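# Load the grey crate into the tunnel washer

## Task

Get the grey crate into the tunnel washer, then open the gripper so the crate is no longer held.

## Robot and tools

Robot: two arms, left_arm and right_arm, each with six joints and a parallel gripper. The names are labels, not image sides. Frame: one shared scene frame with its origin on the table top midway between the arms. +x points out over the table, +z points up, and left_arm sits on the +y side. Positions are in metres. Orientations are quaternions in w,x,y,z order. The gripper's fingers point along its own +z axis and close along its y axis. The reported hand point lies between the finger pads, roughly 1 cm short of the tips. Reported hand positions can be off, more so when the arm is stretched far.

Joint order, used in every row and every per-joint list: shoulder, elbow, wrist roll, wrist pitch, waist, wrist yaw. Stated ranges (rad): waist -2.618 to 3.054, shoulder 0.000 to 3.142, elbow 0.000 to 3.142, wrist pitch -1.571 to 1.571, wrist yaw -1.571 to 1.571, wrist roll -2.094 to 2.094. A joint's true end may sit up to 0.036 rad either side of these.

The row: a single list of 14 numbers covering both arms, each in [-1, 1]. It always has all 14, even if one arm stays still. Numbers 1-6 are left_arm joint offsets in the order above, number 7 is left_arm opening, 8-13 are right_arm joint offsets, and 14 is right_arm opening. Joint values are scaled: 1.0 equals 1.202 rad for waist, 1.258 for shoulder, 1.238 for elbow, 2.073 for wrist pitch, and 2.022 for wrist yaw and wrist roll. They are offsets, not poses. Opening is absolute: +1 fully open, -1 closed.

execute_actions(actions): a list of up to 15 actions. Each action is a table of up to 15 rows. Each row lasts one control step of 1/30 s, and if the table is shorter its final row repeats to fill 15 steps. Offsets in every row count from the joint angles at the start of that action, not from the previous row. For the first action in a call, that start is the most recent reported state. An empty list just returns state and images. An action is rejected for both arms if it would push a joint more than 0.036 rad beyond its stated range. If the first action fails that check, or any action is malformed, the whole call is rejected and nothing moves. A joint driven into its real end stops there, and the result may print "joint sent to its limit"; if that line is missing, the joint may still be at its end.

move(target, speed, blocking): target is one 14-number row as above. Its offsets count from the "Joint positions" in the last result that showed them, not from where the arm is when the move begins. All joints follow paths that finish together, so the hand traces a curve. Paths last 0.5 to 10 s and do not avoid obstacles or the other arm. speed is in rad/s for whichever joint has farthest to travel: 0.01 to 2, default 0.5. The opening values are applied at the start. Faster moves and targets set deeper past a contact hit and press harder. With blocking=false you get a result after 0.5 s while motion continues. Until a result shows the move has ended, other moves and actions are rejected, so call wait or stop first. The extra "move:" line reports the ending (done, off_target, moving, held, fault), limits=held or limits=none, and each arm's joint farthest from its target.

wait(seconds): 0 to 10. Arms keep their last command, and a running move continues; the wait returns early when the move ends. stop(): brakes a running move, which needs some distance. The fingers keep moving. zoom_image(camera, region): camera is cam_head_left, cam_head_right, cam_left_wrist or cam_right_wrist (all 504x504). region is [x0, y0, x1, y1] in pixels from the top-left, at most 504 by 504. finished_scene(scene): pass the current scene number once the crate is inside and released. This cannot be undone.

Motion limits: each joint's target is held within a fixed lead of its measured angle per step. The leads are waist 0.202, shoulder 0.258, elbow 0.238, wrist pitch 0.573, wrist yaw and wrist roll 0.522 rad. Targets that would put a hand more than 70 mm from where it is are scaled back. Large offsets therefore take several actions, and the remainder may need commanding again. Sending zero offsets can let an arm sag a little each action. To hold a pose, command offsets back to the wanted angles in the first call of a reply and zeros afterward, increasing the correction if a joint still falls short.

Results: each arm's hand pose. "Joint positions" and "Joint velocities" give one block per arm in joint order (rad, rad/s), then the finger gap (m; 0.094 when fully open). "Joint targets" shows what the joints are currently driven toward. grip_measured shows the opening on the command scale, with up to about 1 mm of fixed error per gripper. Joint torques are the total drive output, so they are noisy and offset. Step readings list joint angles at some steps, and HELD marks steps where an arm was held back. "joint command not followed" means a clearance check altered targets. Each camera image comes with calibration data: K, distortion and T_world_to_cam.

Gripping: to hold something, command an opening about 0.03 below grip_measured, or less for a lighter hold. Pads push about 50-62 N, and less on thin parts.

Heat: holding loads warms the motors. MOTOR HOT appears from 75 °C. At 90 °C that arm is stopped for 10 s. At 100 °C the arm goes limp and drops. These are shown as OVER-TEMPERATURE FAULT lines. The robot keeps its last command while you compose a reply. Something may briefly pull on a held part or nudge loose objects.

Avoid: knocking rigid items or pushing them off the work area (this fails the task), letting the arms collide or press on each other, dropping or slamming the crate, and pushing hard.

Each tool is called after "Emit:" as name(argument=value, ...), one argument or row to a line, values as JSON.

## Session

Emit:
execute_actions(
  actions=[],
)

Scene clock: 0.00 s.
left_arm: end_effector_position=(+0.5649, +0.4769, +0.2503) grip_measured=+1.000 end_effector_quat_wxyz=(+0.479, -0.054, +0.875, -0.047) | right_arm: end_effector_position=(+0.1492, -0.4984, +0.2619) grip_measured=+1.000 end_effector_quat_wxyz=(+0.281, -0.070, +0.821, -0.492)
Joint names: [shoulder, elbow, wrist roll, wrist pitch, waist, wrist yaw]
Joint positions: left_arm=[ 1.918  1.749  0.009 -0.419  0.23   0.258  0.094] | right_arm=[ 0.482  0.698 -1.011 -0.603 -0.508  0.32   0.094]
Joint velocities: left_arm=[-0.017 -0.002  0.051 -0.051 -0.007  0.007  0.   ] | right_arm=[-0.017 -0.007  0.007  0.022 -0.027 -0.007  0.   ]
Joint torques (N m, as the arm reports them, + toward a larger angle): no reading
Joint targets: left_arm=[1.904 1.760 0.012 -0.413 0.230 0.260] | right_arm=[0.477 0.707 -1.005 -0.603 -0.508 0.320]
camera_calibration (this result's frames):
cam_left_wrist: T_world_to_cam=[[0.258653, -0.90547, 0.336484, 0.209736], [-0.859321, -0.37479, -0.347994, 0.775384], [0.441209, -0.199138, -0.87503, 0.179774], [0, 0, 0, 1]] pos_world=[0.532736, 0.516315, 0.356564]
cam_right_wrist: T_world_to_cam=[[-0.353702, -0.539076, 0.76439, -0.420889], [-0.935358, 0.203814, -0.289076, 0.35894], [0.0000409489, -0.817225, -0.576319, -0.146207], [0, 0, 0, 1]] pos_world=[0.186874, -0.419532, 0.341222]

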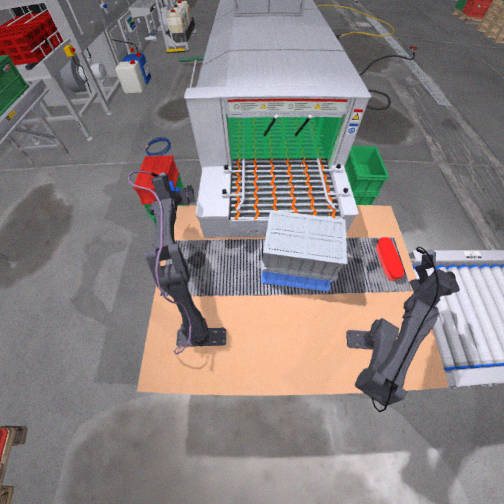

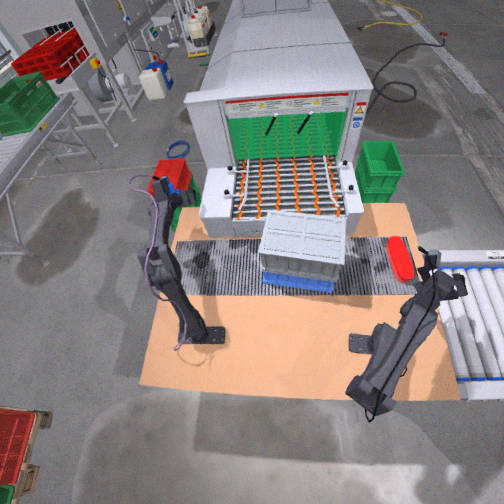

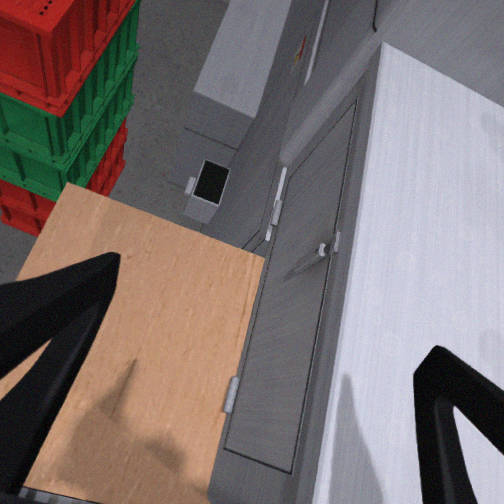

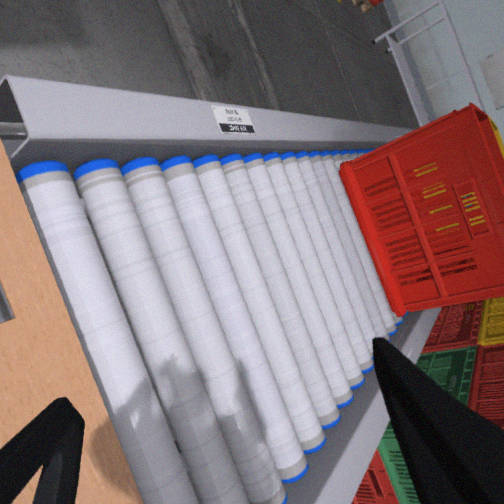

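Emit:
zoom_image(
  camera="cam_head_left",
  region=[200, 140, 420, 320],
)

Emit:
zoom_image(
  camera="cam_head_right",
  region=[200, 140, 420, 320],
)

Region (200, 140, 420, 320) of cam_head_left's 504x504 image, scaled by 2.291, with more detail than that image has; it fills the top 412 rows of this view, and the rest is white.

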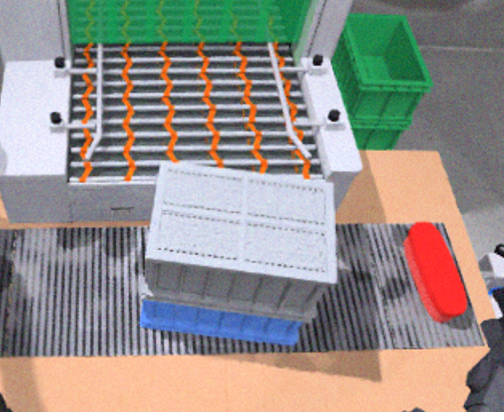

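Region (200, 140, 420, 320) of cam_head_right's 504x504 image, scaled by 2.291, with more detail than that image has; it fills the top 412 rows of this view, and the rest is white.

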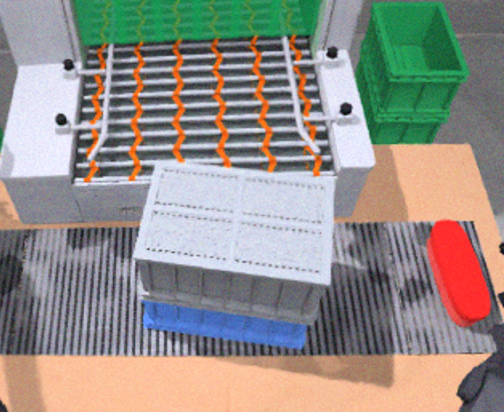

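Emit:
move(
  target=[-0.07,-0.5606,0.099,0.496,-0.286,0.642,0.0, 0.8235,0.005,0.3675,0.5596,0.260,-0.927,0.0],
  speed=1.2,
)

Scene clock: 16.73 s.
left_arm: end_effector_position=(+0.3817, +0.1678, +0.2231) grip_measured=+0.002 end_effector_quat_wxyz=(+0.489, +0.510, +0.493, -0.507) | right_arm: end_effector_position=(+0.3217, -0.2374, +0.2269) grip_measured=+0.003 end_effector_quat_wxyz=(+0.581, -0.414, +0.577, +0.399)
Joint names: [shoulder, elbow, wrist roll, wrist pitch, waist, wrist yaw]
Joint positions: left_arm=[ 1.861  1.063  0.199  0.598 -0.105  1.541  0.047] | right_arm=[ 1.508  0.698 -0.278  0.552 -0.203 -1.542  0.047]
Joint velocities: left_arm=[-0.002 -0.012  0.022 -0.022 -0.002 -0.037  0.   ] | right_arm=[-0.017 -0.007  0.022 -0.037  0.012  0.007  0.   ]
Joint torques (N m, as the arm reports them, + toward a larger angle): left_arm=[-12.93   5.89   0.09   1.15  -0.77   0.19] | right_arm=[-3.73  6.64  0.11  1.39  0.66 -0.27]
Joint targets: left_arm=[1.829 1.055 0.209 0.609 -0.114 1.556] | right_arm=[1.518 0.705 -0.268 0.557 -0.196 -1.554]
move: off_target (left_arm); limits=none; left_arm: farthest joint: the shoulder, 0.031 radians from its target (0.088 radians at the start); right_arm: farthest joint: the wrist yaw, 0.012 radians from its target (1.874 radians at the start)
camera_calibration (this result's frames):
cam_left_wrist: T_world_to_cam=[[-0.955644, -0.0335295, 0.292609, 0.313366], [-0.26351, 0.541109, -0.798601, 0.212039], [-0.131557, -0.840284, -0.525943, 0.423566], [0, 0, 0, 1]] pos_world=[0.411064, 0.251686, 0.300413]
cam_right_wrist: T_world_to_cam=[[0.906621, -0.378871, -0.185729, -0.34425], [-0.358719, -0.460315, -0.812053, 0.232454], [0.22217, 0.802849, -0.55324, 0.354743], [0, 0, 0, 1]] pos_world=[0.316677, -0.308229, 0.321086]

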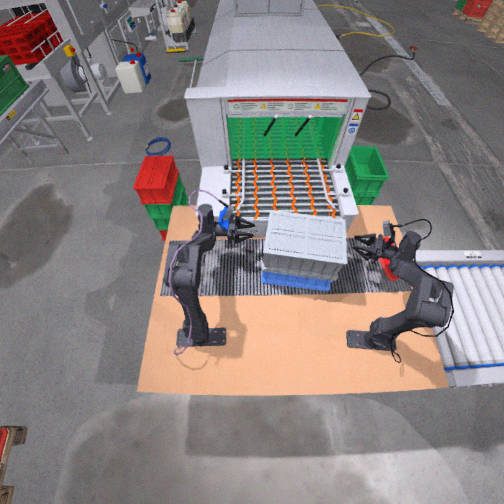

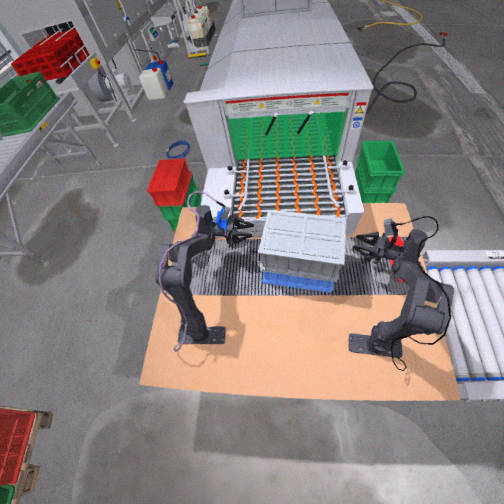

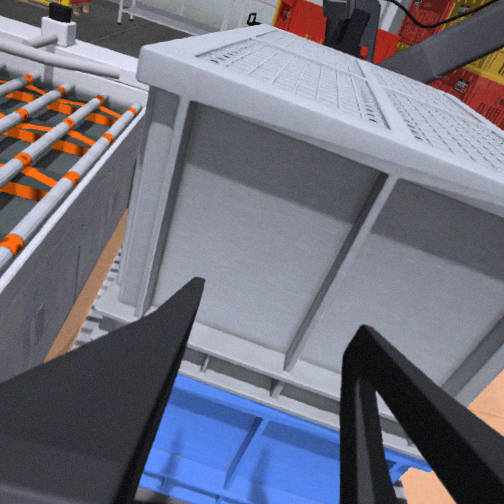

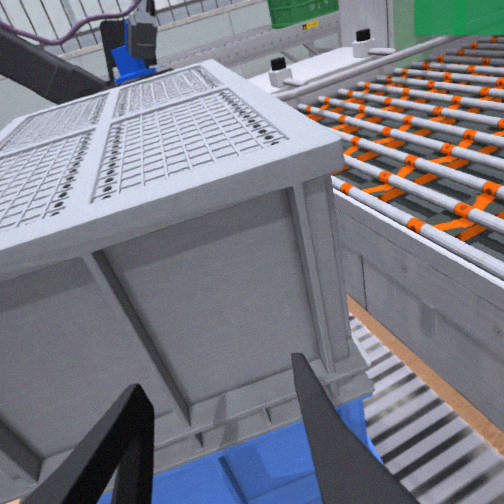

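Emit:
zoom_image(
  camera="cam_right_wrist",
  region=[50, 220, 270, 460],
)

Emit:
zoom_image(
  camera="cam_left_wrist",
  region=[250, 150, 470, 390],
)

Region (50, 220, 270, 460) of cam_right_wrist's 504x504 image, scaled by 2.100, with more detail than that image has; it fills the left 462 columns of this view, and the rest is white.

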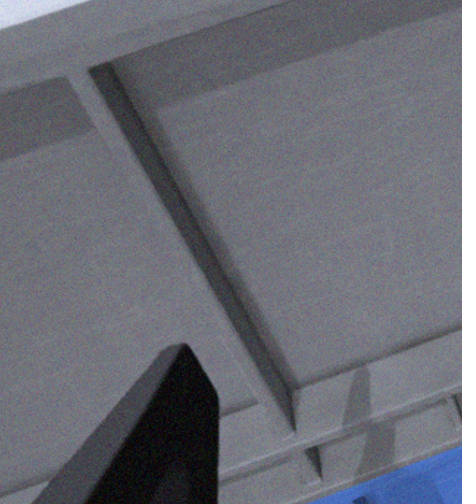

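Region (250, 150, 470, 390) of cam_left_wrist's 504x504 image, scaled by 2.100, with more detail than that image has; it fills the left 462 columns of this view, and the rest is white.

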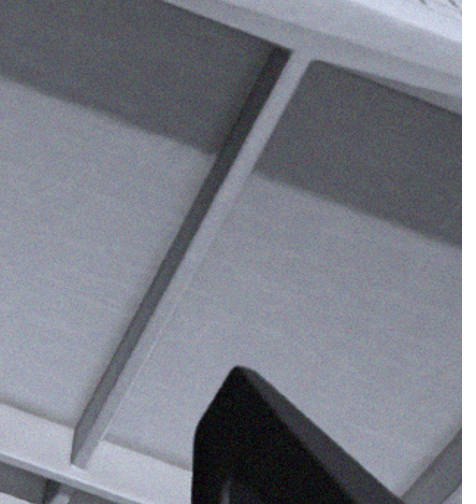

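Emit:
move(
  target=[-0.012,0.004,0.003,0.003,-0.1356,-0.016,0.0, 0.006,0.005,0.004,0.002,0.155,-0.004,0.0],
  speed=0.25,
)

Scene clock: 23.03 s.
left_arm: end_effector_position=(+0.3505, +0.1119, +0.2222) grip_measured=+0.002 end_effector_quat_wxyz=(+0.454, +0.543, +0.459, -0.537) | right_arm: end_effector_position=(+0.3020, -0.1794, +0.2270) grip_measured=+0.003 end_effector_quat_wxyz=(+0.543, -0.464, +0.537, +0.449)
Joint names: [shoulder, elbow, wrist roll, wrist pitch, waist, wrist yaw]
Joint positions: left_arm=[ 1.861  1.063  0.199  0.599 -0.261  1.516  0.047] | right_arm=[ 1.508  0.698 -0.277  0.553 -0.023 -1.543  0.047]
Joint velocities: left_arm=[ 0.017  0.002  0.066  0.007 -0.002  0.037 -0.   ] | right_arm=[ 0.012 -0.012 -0.007 -0.007  0.017 -0.037  0.001]
Joint torques (N m, as the arm reports them, + toward a larger angle): left_arm=[-11.48   7.01   0.05   1.12  -0.56   0.04] | right_arm=[-4.06  6.63  0.07  1.41  0.59 -0.22]
Joint targets: left_arm=[1.846 1.068 0.205 0.605 -0.268 1.509] | right_arm=[1.516 0.705 -0.270 0.557 -0.017 -1.550]
move: done; limits=none; left_arm: farthest joint: the shoulder, 0.015 radians from its target (0.015 radians at the start); right_arm: farthest joint: the shoulder, 0.008 radians from its target (0.008 radians at the start)
camera_calibration (this result's frames):
cam_left_wrist: T_world_to_cam=[[-0.952325, 0.0893973, 0.291693, 0.267163], [-0.189877, 0.574687, -0.796041, 0.203237], [-0.238796, -0.813476, -0.530314, 0.407534], [0, 0, 0, 1]] pos_world=[0.390334, 0.190838, 0.299976]
cam_right_wrist: T_world_to_cam=[[0.959974, -0.209641, -0.185744, -0.290187], [-0.270081, -0.517149, -0.812166, 0.215165], [0.0742057, 0.829824, -0.55307, 0.362133], [0, 0, 0, 1]] pos_world=[0.309811, -0.250069, 0.321134]

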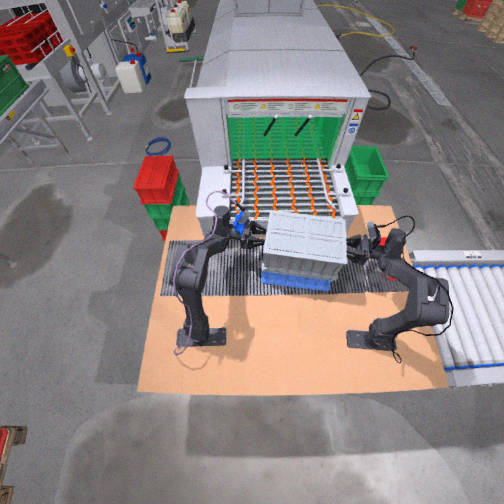

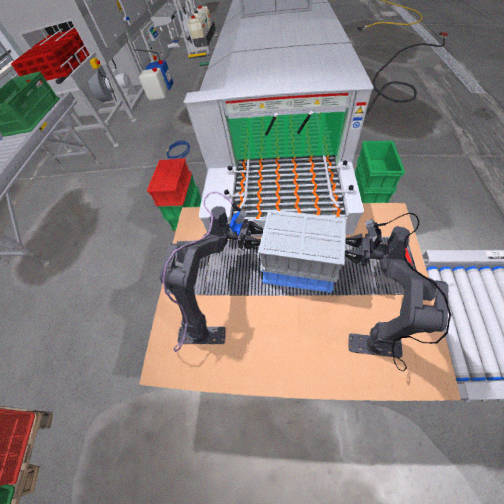

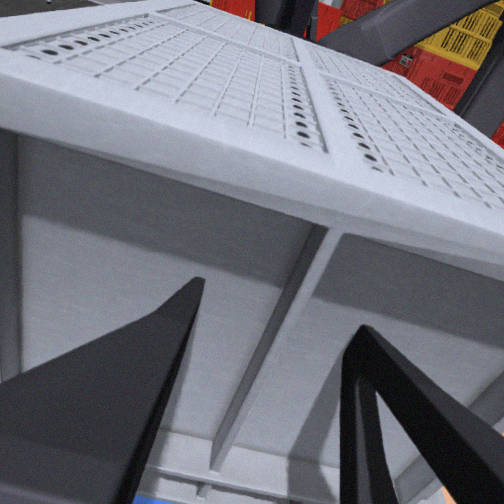

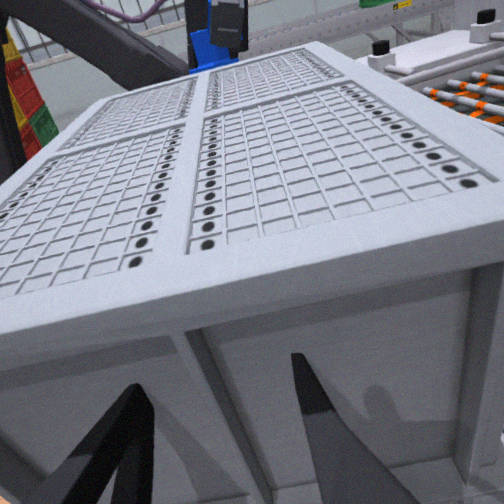

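Emit:
execute_actions(
  actions=[
    [[-0.012,0.004,0,0,0,0,-0.7, 0.006,0.005,0,0,0,0,-0.7]],
    [[0,0,0,0,0,0,-1, 0,0,0,0,0,0,-1]],
  ],
)

Scene clock: 24.90 s.
left_arm: end_effector_position=(+0.3504, +0.1119, +0.2222) grip_measured=-0.949 end_effector_quat_wxyz=(+0.454, +0.543, +0.459, -0.537) | right_arm: end_effector_position=(+0.3019, -0.1794, +0.2270) grip_measured=-0.945 end_effector_quat_wxyz=(+0.543, -0.464, +0.537, +0.450)
Joint names: [shoulder, elbow, wrist roll, wrist pitch, waist, wrist yaw]
Joint positions: left_arm=[ 1.861  1.063  0.199  0.599 -0.261  1.516  0.002] | right_arm=[ 1.508  0.698 -0.277  0.553 -0.023 -1.543  0.003]
Joint velocities: left_arm=[-0.007 -0.002  0.007 -0.139 -0.007 -0.022  0.001] | right_arm=[-0.017  0.012  0.081  0.066 -0.002  0.007 -0.001]
Joint torques (N m, as the arm reports them, + toward a larger angle): left_arm=[-10.13   6.6   -0.01   1.06  -0.05   0.07] | right_arm=[-4.62  6.12  0.    1.37  0.25 -0.19]
Joint targets: left_arm=[1.861 1.063 0.199 0.599 -0.261 1.515] | right_arm=[1.508 0.698 -0.277 0.553 -0.023 -1.542]
Step readings (joint positions; steps 1 to 15: 1st action; 16 to 30: 2nd action):
0: left_arm=[1.861 1.063 0.199 0.599 -0.261 1.515] | right_arm=[1.508 0.698 -0.277 0.553 -0.023 -1.543]
1: left_arm=[1.861 1.063 0.199 0.599 -0.261 1.515] | right_arm=[1.508 0.698 -0.277 0.553 -0.023 -1.543]
2: left_arm=[1.861 1.063 0.199 0.599 -0.261 1.515] | right_arm=[1.508 0.698 -0.277 0.553 -0.023 -1.543]
4: left_arm=[1.861 1.063 0.199 0.599 -0.261 1.515] | right_arm=[1.508 0.698 -0.277 0.553 -0.023 -1.543]
8: left_arm=[1.861 1.063 0.199 0.599 -0.261 1.515] | right_arm=[1.508 0.698 -0.277 0.553 -0.023 -1.543]
15: left_arm=[1.861 1.063 0.199 0.599 -0.261 1.515] | right_arm=[1.508 0.698 -0.277 0.553 -0.023 -1.543]
16: left_arm=[1.861 1.063 0.199 0.599 -0.261 1.515] | right_arm=[1.508 0.698 -0.277 0.553 -0.023 -1.543]
17: left_arm=[1.861 1.063 0.199 0.599 -0.261 1.516] | right_arm=[1.508 0.698 -0.277 0.553 -0.023 -1.543]
19: left_arm=[1.861 1.063 0.199 0.599 -0.261 1.516] | right_arm=[1.508 0.698 -0.277 0.553 -0.023 -1.543]
23: left_arm=[1.861 1.063 0.199 0.599 -0.261 1.516] | right_arm=[1.508 0.698 -0.277 0.553 -0.023 -1.543]
30: Joint positions above
camera_calibration (this result's frames):
cam_left_wrist: T_world_to_cam=[[-0.952287, 0.0897748, 0.291702, 0.267038], [-0.189675, 0.574699, -0.796081, 0.203165], [-0.239109, -0.813426, -0.53025, 0.407624], [0, 0, 0, 1]] pos_world=[0.390299, 0.19084, 0.299983]
cam_right_wrist: T_world_to_cam=[[0.960203, -0.208906, -0.185384, -0.290072], [-0.26937, -0.517236, -0.812347, 0.215004], [0.073817, 0.829955, -0.552925, 0.362267], [0, 0, 0, 1]] pos_world=[0.309703, -0.250056, 0.32119]

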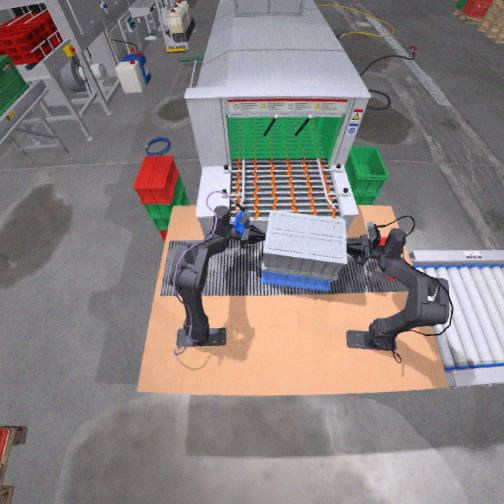

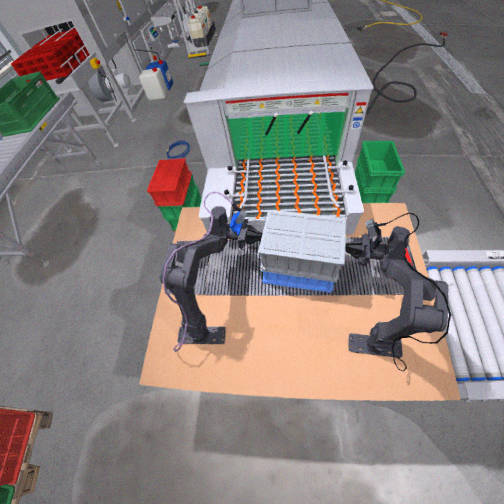

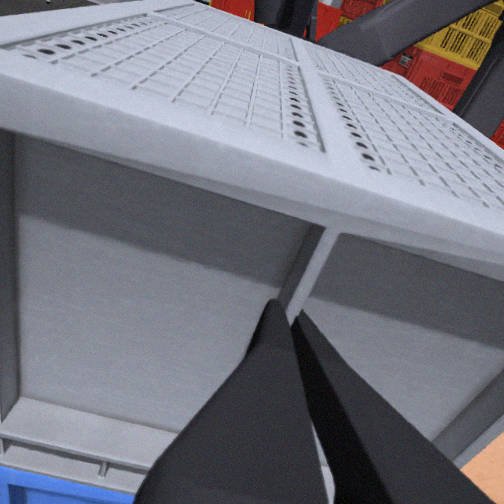

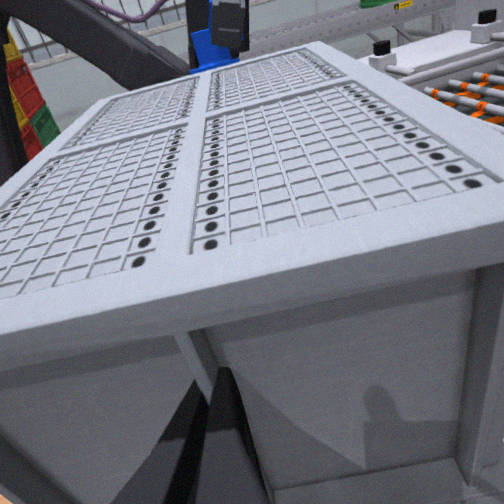

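Emit:
move(
  target=[-0.108,0.138,0,-0.11,-0.01,0,-1, -0.117,0.161,0,-0.131,0.01,0,-1],
  speed=0.25,
)

Scene clock: 28.83 s.
left_arm: end_effector_position=(+0.3519, +0.1116, +0.2817) grip_measured=-0.949 end_effector_quat_wxyz=(+0.456, +0.542, +0.461, -0.534) | right_arm: end_effector_position=(+0.3020, -0.1793, +0.2870) grip_measured=-0.945 end_effector_quat_wxyz=(+0.545, -0.464, +0.537, +0.446)
Joint names: [shoulder, elbow, wrist roll, wrist pitch, waist, wrist yaw]
Joint positions: left_arm=[ 1.763  1.2    0.199  0.365 -0.261  1.508  0.002] | right_arm=[ 1.392  0.861 -0.278  0.28  -0.023 -1.535  0.003]
Joint velocities: left_arm=[-0.017  0.002  0.007  0.037  0.007 -0.022  0.   ] | right_arm=[ 0.007 -0.012 -0.007 -0.037 -0.007  0.022  0.   ]
Joint torques (N m, as the arm reports them, + toward a larger angle): left_arm=[-13.1    9.94  -0.01   1.13  -1.06   0.15] | right_arm=[-6.52  9.88  0.02  1.39  0.87 -0.23]
Joint targets: left_arm=[1.725 1.234 0.199 0.371 -0.273 1.516] | right_arm=[1.361 0.898 -0.278 0.282 -0.011 -1.543]
move: off_target (left_arm, right_arm); limits=none; left_arm: farthest joint: the shoulder, 0.038 radians from its target (0.136 radians at the start); right_arm: farthest joint: the elbow, 0.037 radians from its target (0.199 radians at the start)
camera_calibration (this result's frames):
cam_left_wrist: T_world_to_cam=[[-0.953494, 0.0819398, 0.290059, 0.252872], [-0.192727, 0.574158, -0.795738, 0.25201], [-0.231742, -0.814634, -0.531664, 0.437281], [0, 0, 0, 1]] pos_world=[0.391018, 0.190811, 0.359673]
cam_right_wrist: T_world_to_cam=[[0.959769, -0.216135, -0.179245, -0.281937], [-0.268304, -0.517668, -0.812424, 0.263477], [0.0828034, 0.827832, -0.554832, 0.392751], [0, 0, 0, 1]] pos_world=[0.308765, -0.249675, 0.38143]

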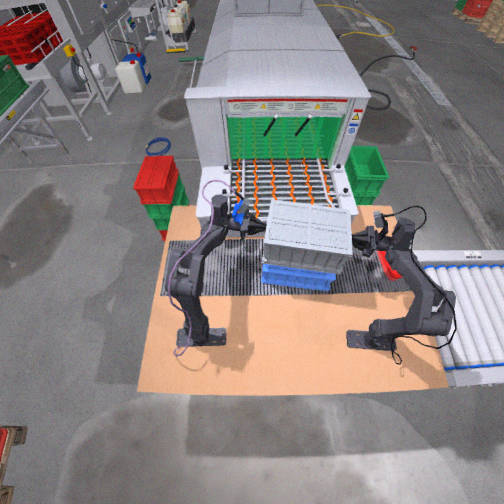

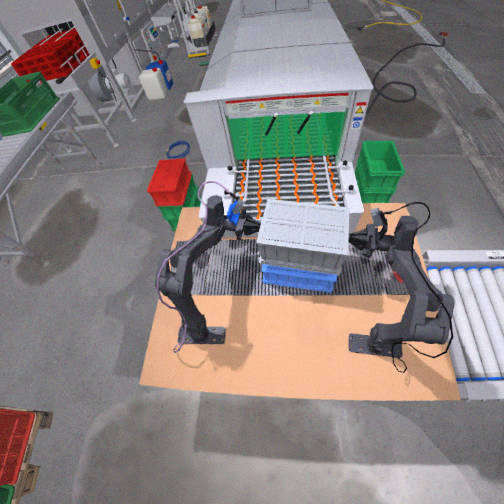

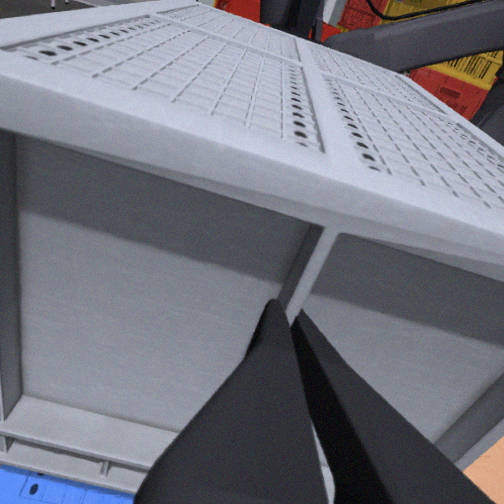

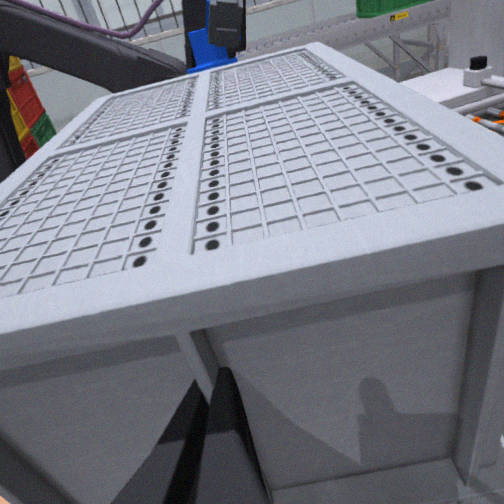

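Emit:
move(
  target=[0.258,0.434,0,-0.079,0.072,0.013,-1, 0.468,0.569,0.068,0.029,0.082,-0.006,-1],
  speed=0.45,
)

Scene clock: 42.57 s.
left_arm: end_effector_position=(+0.4658, +0.1320, +0.2910) grip_measured=-0.949 end_effector_quat_wxyz=(+0.480, +0.517, +0.489, -0.512) | right_arm: end_effector_position=(+0.4469, -0.1631, +0.2946) grip_measured=-0.945 end_effector_quat_wxyz=(+0.522, -0.483, +0.518, +0.475)
Joint names: [shoulder, elbow, wrist roll, wrist pitch, waist, wrist yaw]
Joint positions: left_arm=[ 2.095  1.697  0.198  0.194 -0.17   1.501  0.002] | right_arm=[ 1.984  1.522 -0.153  0.32   0.059 -1.545  0.003]
Joint velocities: left_arm=[-0.002 -0.017 -0.037 -0.051 -0.002  0.007 -0.001] | right_arm=[-0.022 -0.012  0.022 -0.022  0.012 -0.007  0.   ]
Joint torques (N m, as the arm reports them, + toward a larger angle): left_arm=[-13.97  10.78  -0.02   1.15  -0.42   0.35] | right_arm=[-9.69 10.26  0.13  1.59  1.43 -0.17]
Joint targets: left_arm=[2.087 1.738 0.199 0.202 -0.174 1.534] | right_arm=[1.980 1.565 -0.140 0.341 0.076 -1.548]
move: off_target (left_arm, right_arm); limits=none; left_arm: farthest joint: the elbow, 0.040 radians from its target (0.537 radians at the start); right_arm: farthest joint: the elbow, 0.043 radians from its target (0.705 radians at the start)
camera_calibration (this result's frames):
cam_left_wrist: T_world_to_cam=[[-0.955102, -0.0122855, 0.296023, 0.36856], [-0.252905, 0.554272, -0.792982, 0.299491], [-0.154335, -0.832245, -0.532494, 0.451682], [0, 0, 0, 1]] pos_world=[0.497465, 0.214438, 0.368907]
cam_right_wrist: T_world_to_cam=[[0.972532, -0.127204, -0.194937, -0.402691], [-0.232767, -0.534613, -0.812409, 0.298178], [-0.000874476, 0.835469, -0.549537, 0.408635], [0, 0, 0, 1]] pos_world=[0.461393, -0.233216, 0.388304]

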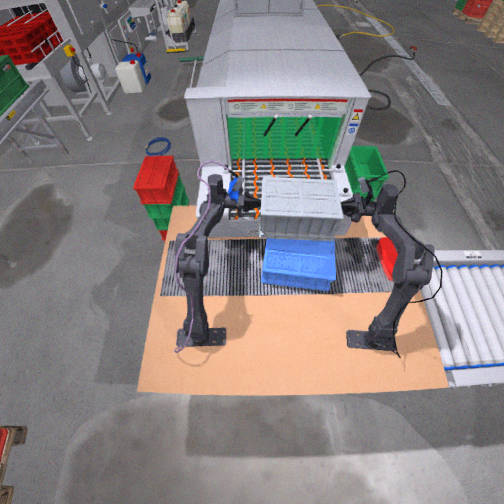

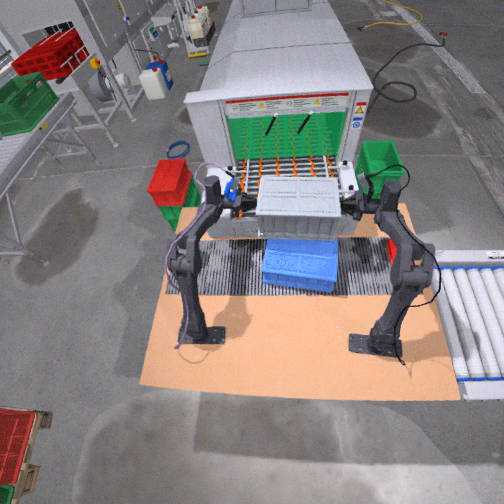

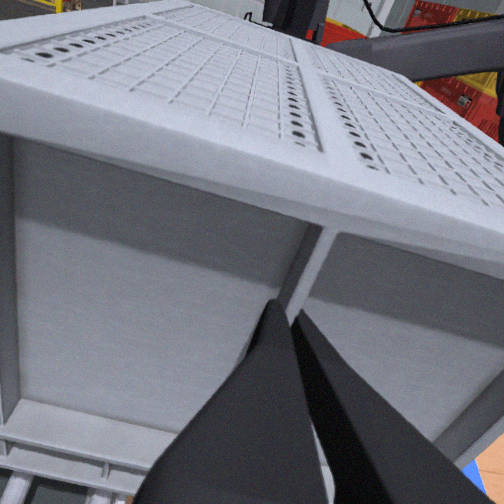

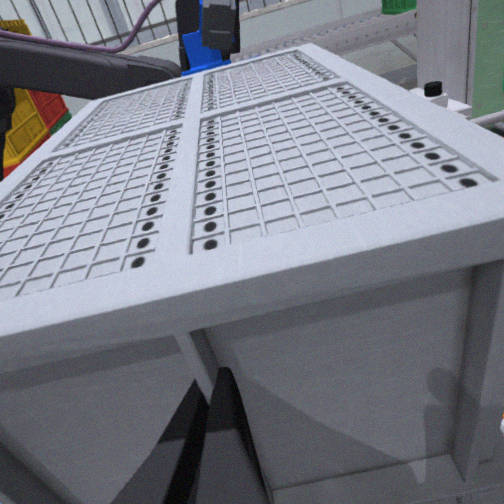

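Emit:
execute_actions(
  actions=[],
)

Scene clock: 46.23 s.
left_arm: end_effector_position=(+0.4658, +0.1320, +0.2910) grip_measured=-0.949 end_effector_quat_wxyz=(+0.480, +0.517, +0.489, -0.512) | right_arm: end_effector_position=(+0.4469, -0.1631, +0.2946) grip_measured=-0.945 end_effector_quat_wxyz=(+0.522, -0.483, +0.518, +0.475)
Joint names: [shoulder, elbow, wrist roll, wrist pitch, waist, wrist yaw]
Joint positions: left_arm=[ 2.095  1.697  0.198  0.193 -0.17   1.501  0.002] | right_arm=[ 1.984  1.522 -0.152  0.32   0.059 -1.545  0.003]
Joint velocities: left_arm=[ 0.002  0.007 -0.007  0.007 -0.002  0.007 -0.001] | right_arm=[ 0.002 -0.002 -0.066  0.007  0.007 -0.007 -0.   ]
Joint torques (N m, as the arm reports them, + toward a larger angle): left_arm=[-13.84  10.7   -0.01   1.15  -0.42   0.35] | right_arm=[-9.75 10.28  0.16  1.57  1.45 -0.08]
Joint targets: left_arm=[2.087 1.738 0.199 0.202 -0.174 1.534] | right_arm=[1.980 1.565 -0.140 0.340 0.076 -1.548]
camera_calibration (this result's frames):
cam_left_wrist: T_world_to_cam=[[-0.95499, -0.0123, 0.296383, 0.368408], [-0.253205, 0.554311, -0.792859, 0.299563], [-0.154536, -0.832218, -0.532476, 0.451751], [0, 0, 0, 1]] pos_world=[0.497489, 0.214435, 0.368868]
cam_right_wrist: T_world_to_cam=[[0.972383, -0.127194, -0.195684, -0.402403], [-0.233386, -0.534561, -0.812265, 0.298421], [-0.00128999, 0.835503, -0.549484, 0.408811], [0, 0, 0, 1]] pos_world=[0.461464, -0.233222, 0.388288]

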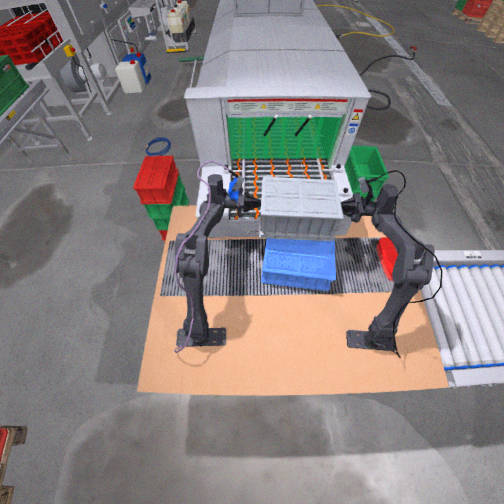

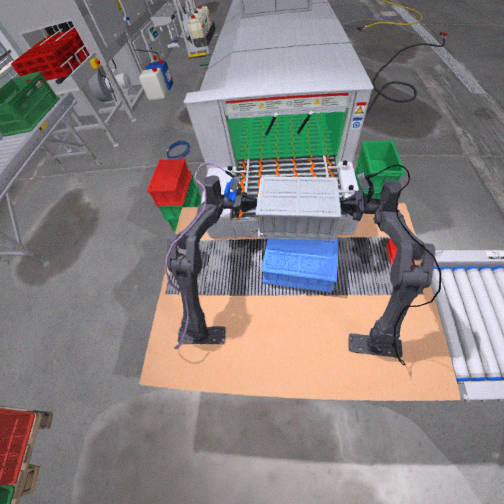

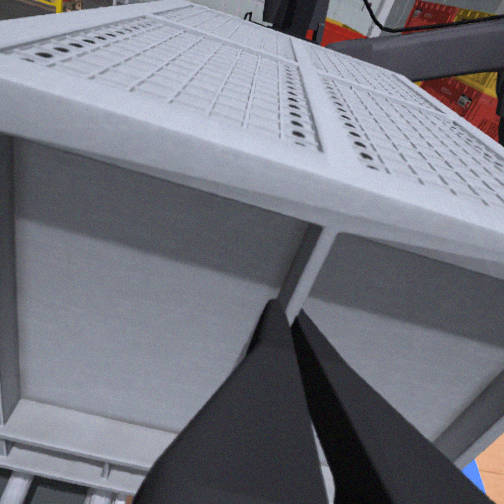

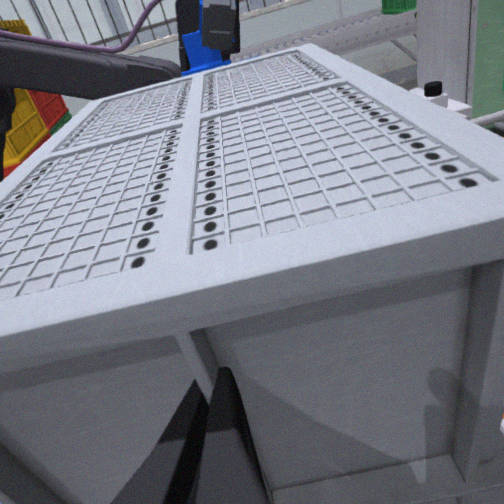

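Emit:
move(
  target=[0.254,0.437,0,-0.077,0.068,0.019,-1,0.436,0.721,0.070,-0.070,0.080,-0.002,-1],
  speed=0.4,
)

Scene clock: 49.73 s.
left_arm: end_effector_position=(+0.5523, +0.1693, +0.2810) grip_measured=-0.949 end_effector_quat_wxyz=(+0.502, +0.500, +0.506, -0.493) | right_arm: end_effector_position=(+0.5502, -0.1269, +0.2871) grip_measured=-0.945 end_effector_quat_wxyz=(-0.506, +0.508, -0.492, -0.494)
Joint names: [shoulder, elbow, wrist roll, wrist pitch, waist, wrist yaw]
Joint positions: left_arm=[ 2.422  2.199  0.198  0.028 -0.083  1.512  0.002] | right_arm=[ 2.54   2.374 -0.022  0.173  0.135 -1.554  0.003]
Joint velocities: left_arm=[-0.012 -0.002 -0.007 -0.066  0.017  0.007 -0.001] | right_arm=[-0.007 -0.012  0.022  0.022 -0.002  0.051 -0.   ]
Joint torques (N m, as the arm reports them, + toward a larger angle): left_arm=[-16.44  10.66   0.     1.13  -0.56   0.3 ] | right_arm=[-13.91  10.29   0.09   1.37   1.68   0.06]
Joint targets: left_arm=[2.414 2.238 0.198 0.034 -0.088 1.539] | right_arm=[2.532 2.415 -0.010 0.175 0.156 -1.549]
move: off_target (left_arm, right_arm); limits=none; left_arm: farthest joint: the elbow, 0.039 radians from its target (0.541 radians at the start); right_arm: farthest joint: the elbow, 0.041 radians from its target (0.892 radians at the start)
camera_calibration (this result's frames):
cam_left_wrist: T_world_to_cam=[[-0.953772, -0.083401, 0.288726, 0.467965], [-0.287654, 0.531547, -0.796689, 0.316854], [-0.0870265, -0.842913, -0.530965, 0.454944], [0, 0, 0, 1]] pos_world=[0.577068, 0.254084, 0.358881]
cam_right_wrist: T_world_to_cam=[[0.98287, -0.0436272, -0.179062, -0.49965], [-0.173306, -0.549335, -0.817433, 0.302361], [-0.0627027, 0.834463, -0.547486, 0.407679], [0, 0, 0, 1]] pos_world=[0.569055, -0.195894, 0.38089]

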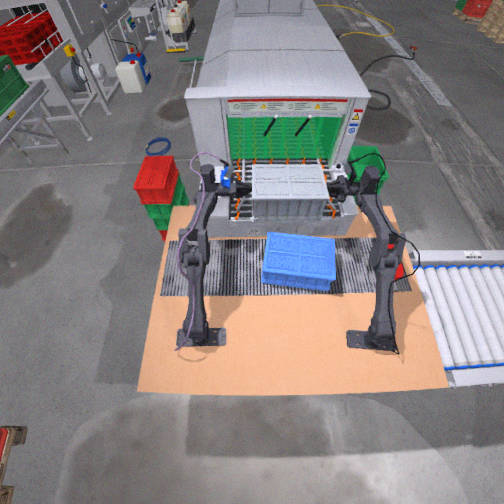

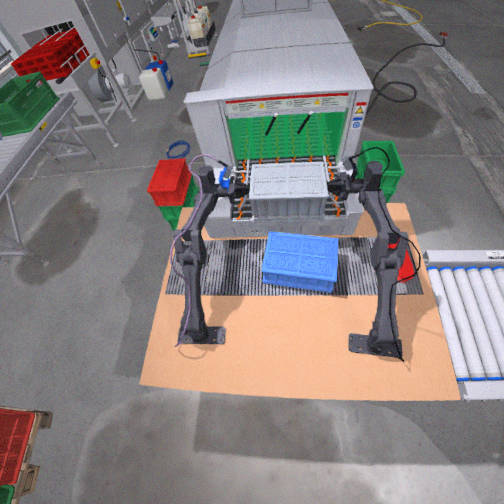

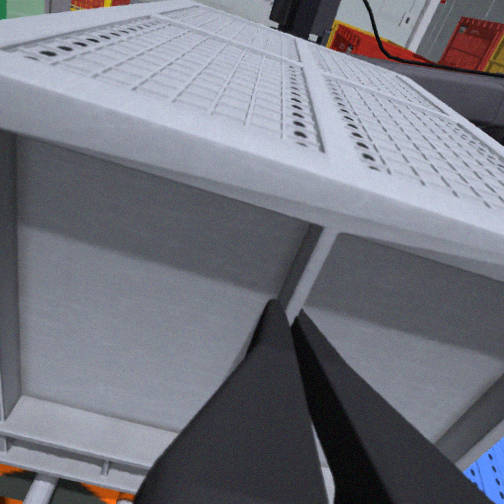

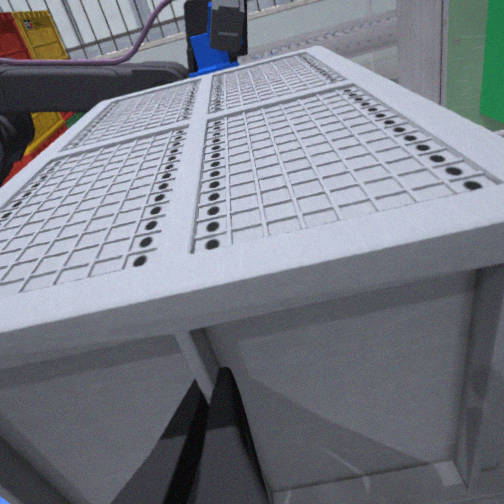

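Emit:
move(
  target=[0.045,0.032,0,0.030,-0.004,0.013,-1,0.045,0.033,0.005,0.029,0.015,0.002,-1],
  speed=0.12,
)

Scene clock: 51.43 s.
left_arm: end_effector_position=(+0.5617, +0.1691, +0.2530) grip_measured=-0.949 end_effector_quat_wxyz=(+0.498, +0.496, +0.510, -0.496) | right_arm: end_effector_position=(+0.5591, -0.1269, +0.2592) grip_measured=-0.945 end_effector_quat_wxyz=(-0.504, +0.505, -0.495, -0.496)
Joint names: [shoulder, elbow, wrist roll, wrist pitch, waist, wrist yaw]
Joint positions: left_arm=[ 2.481  2.199  0.2    0.071 -0.083  1.513  0.002] | right_arm=[ 2.597  2.374 -0.021  0.219  0.135 -1.554  0.003]
Joint velocities: left_arm=[-0.012 -0.012 -0.051  0.051  0.017 -0.022 -0.   ] | right_arm=[ 0.007  0.002  0.081  0.007 -0.012  0.007  0.001]
Joint torques (N m, as the arm reports them, + toward a larger angle): left_arm=[-16.32  10.7   -0.01   1.23  -0.44   0.31] | right_arm=[-13.71  10.42   0.1    1.47   1.48  -0.02]
Joint targets: left_arm=[2.479 2.238 0.198 0.091 -0.088 1.539] | right_arm=[2.596 2.414 -0.011 0.233 0.153 -1.551]
move: off_target (left_arm, right_arm); limits=none; left_arm: farthest joint: the elbow, 0.040 radians from its target (0.040 radians at the start); right_arm: farthest joint: the elbow, 0.041 radians from its target (0.041 radians at the start)
camera_calibration (this result's frames):
cam_left_wrist: T_world_to_cam=[[-0.949376, -0.0835776, 0.302821, 0.479015], [-0.29946, 0.532037, -0.791998, 0.302696], [-0.0949189, -0.842586, -0.530131, 0.444889], [0, 0, 0, 1]] pos_world=[0.587639, 0.253847, 0.330528]
cam_right_wrist: T_world_to_cam=[[0.980723, -0.0444148, -0.190287, -0.509467], [-0.183066, -0.549369, -0.815279, 0.285964], [-0.0683274, 0.834398, -0.54691, 0.395985], [0, 0, 0, 1]] pos_world=[0.579053, -0.195937, 0.352763]

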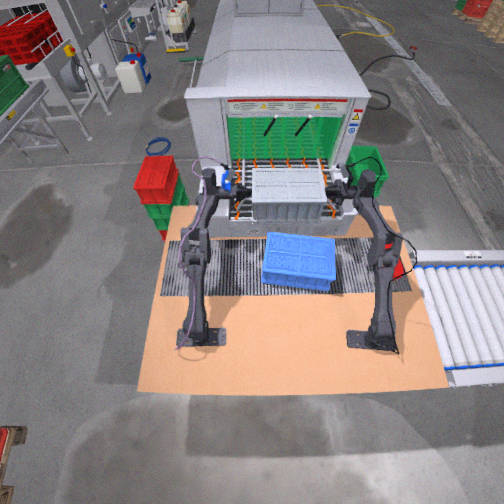

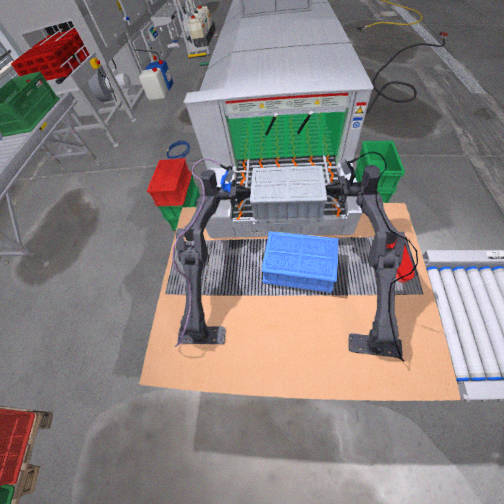

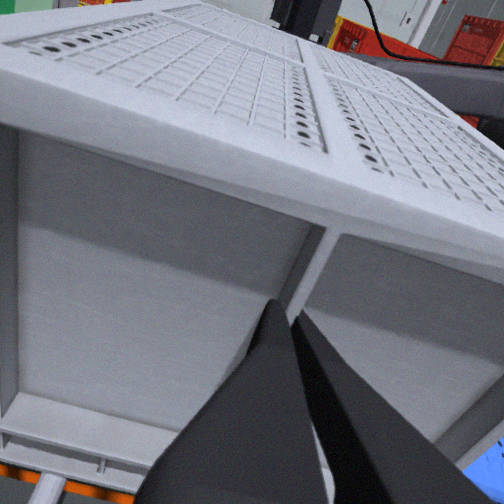

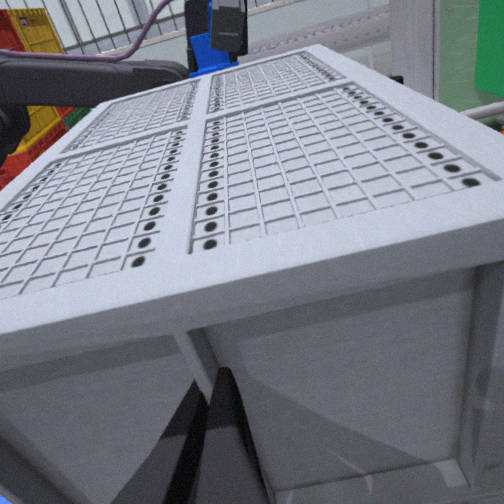

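Emit:
zoom_image(
  camera="cam_head_left",
  region=[190, 120, 390, 250],
)

Emit:
zoom_image(
  camera="cam_head_right",
  region=[190, 120, 390, 250],
)

Region (190, 120, 390, 250) of cam_head_left's 504x504 image, scaled by 2.520, with more detail than that image has; it fills the top 328 rows of this view, and the rest is white.

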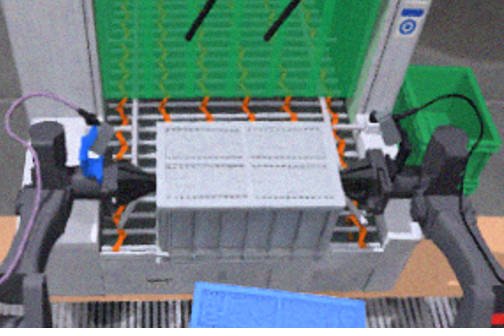

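Region (190, 120, 390, 250) of cam_head_right's 504x504 image, scaled by 2.520, with more detail than that image has; it fills the top 328 rows of this view, and the rest is white.

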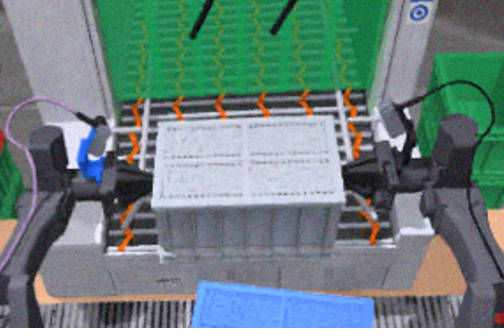

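Emit:
move(
  target=[0.03,0.032,0,0.026,-0.004,0.012,-1,0.028,0.033,0.005,0.024,0.015,0.002,-1],
  speed=0.05,
)

Scene clock: 54.03 s.
left_arm: end_effector_position=(+0.5660, +0.1689, +0.2513) grip_measured=-0.949 end_effector_quat_wxyz=(+0.509, +0.505, +0.500, -0.486) | right_arm: end_effector_position=(+0.5628, -0.1273, +0.2572) grip_measured=-0.945 end_effector_quat_wxyz=(-0.514, +0.511, -0.488, -0.486)
Joint names: [shoulder, elbow, wrist roll, wrist pitch, waist, wrist yaw]
Joint positions: left_arm=[ 2.501  2.215  0.195  0.119 -0.083  1.511  0.002] | right_arm=[ 2.615  2.387 -0.014  0.264  0.134 -1.547  0.003]
Joint velocities: left_arm=[-0.012 -0.002 -0.022 -0.037 -0.002  0.051 -0.001] | right_arm=[ 0.002 -0.002  0.051  0.007  0.012  0.051 -0.001]
Joint torques (N m, as the arm reports them, + toward a larger angle): left_arm=[-14.77   9.3    0.03   1.13  -0.46   0.28] | right_arm=[-12.37   9.16   0.04   1.34   1.62  -0.03]
Joint targets: left_arm=[2.519 2.238 0.199 0.125 -0.087 1.537] | right_arm=[2.633 2.414 -0.011 0.268 0.153 -1.550]
move: off_target (left_arm, right_arm); limits=none; left_arm: farthest joint: the wrist yaw, 0.027 radians from its target (0.024 radians at the start); right_arm: farthest joint: the elbow, 0.028 radians from its target (0.041 radians at the start)
camera_calibration (this result's frames):
cam_left_wrist: T_world_to_cam=[[-0.960644, -0.0853391, 0.264348, 0.499904], [-0.26842, 0.530161, -0.804289, 0.288621], [-0.0715099, -0.843591, -0.532203, 0.431751], [0, 0, 0, 1]] pos_world=[0.588576, 0.253867, 0.329765]
cam_right_wrist: T_world_to_cam=[[0.98631, -0.0517635, -0.156568, -0.526244], [-0.159153, -0.547343, -0.821636, 0.273272], [-0.0431655, 0.835306, -0.548088, 0.381759], [0, 0, 0, 1]] pos_world=[0.579011, -0.196552, 0.351375]

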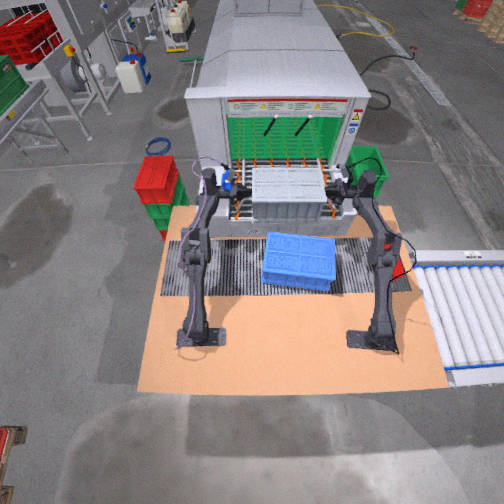

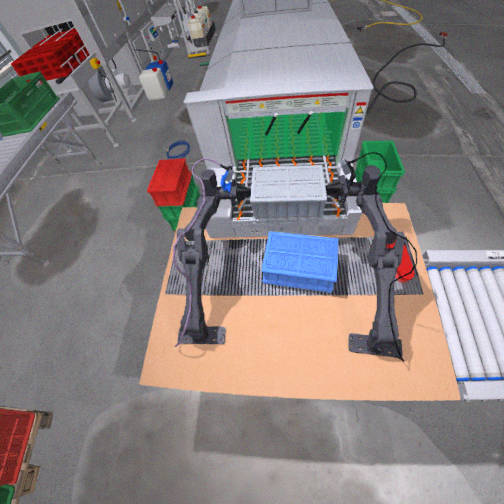

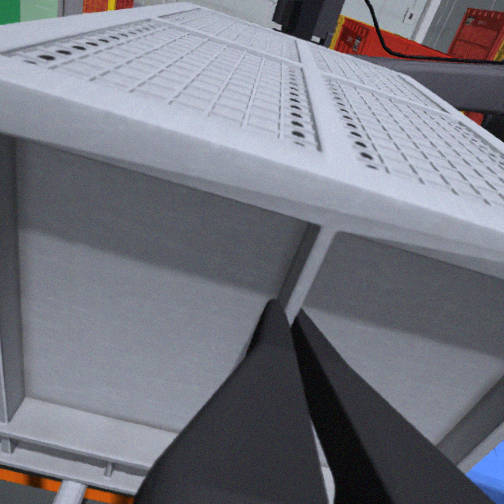

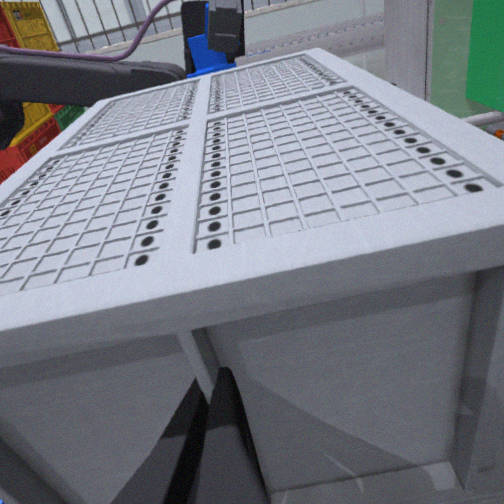

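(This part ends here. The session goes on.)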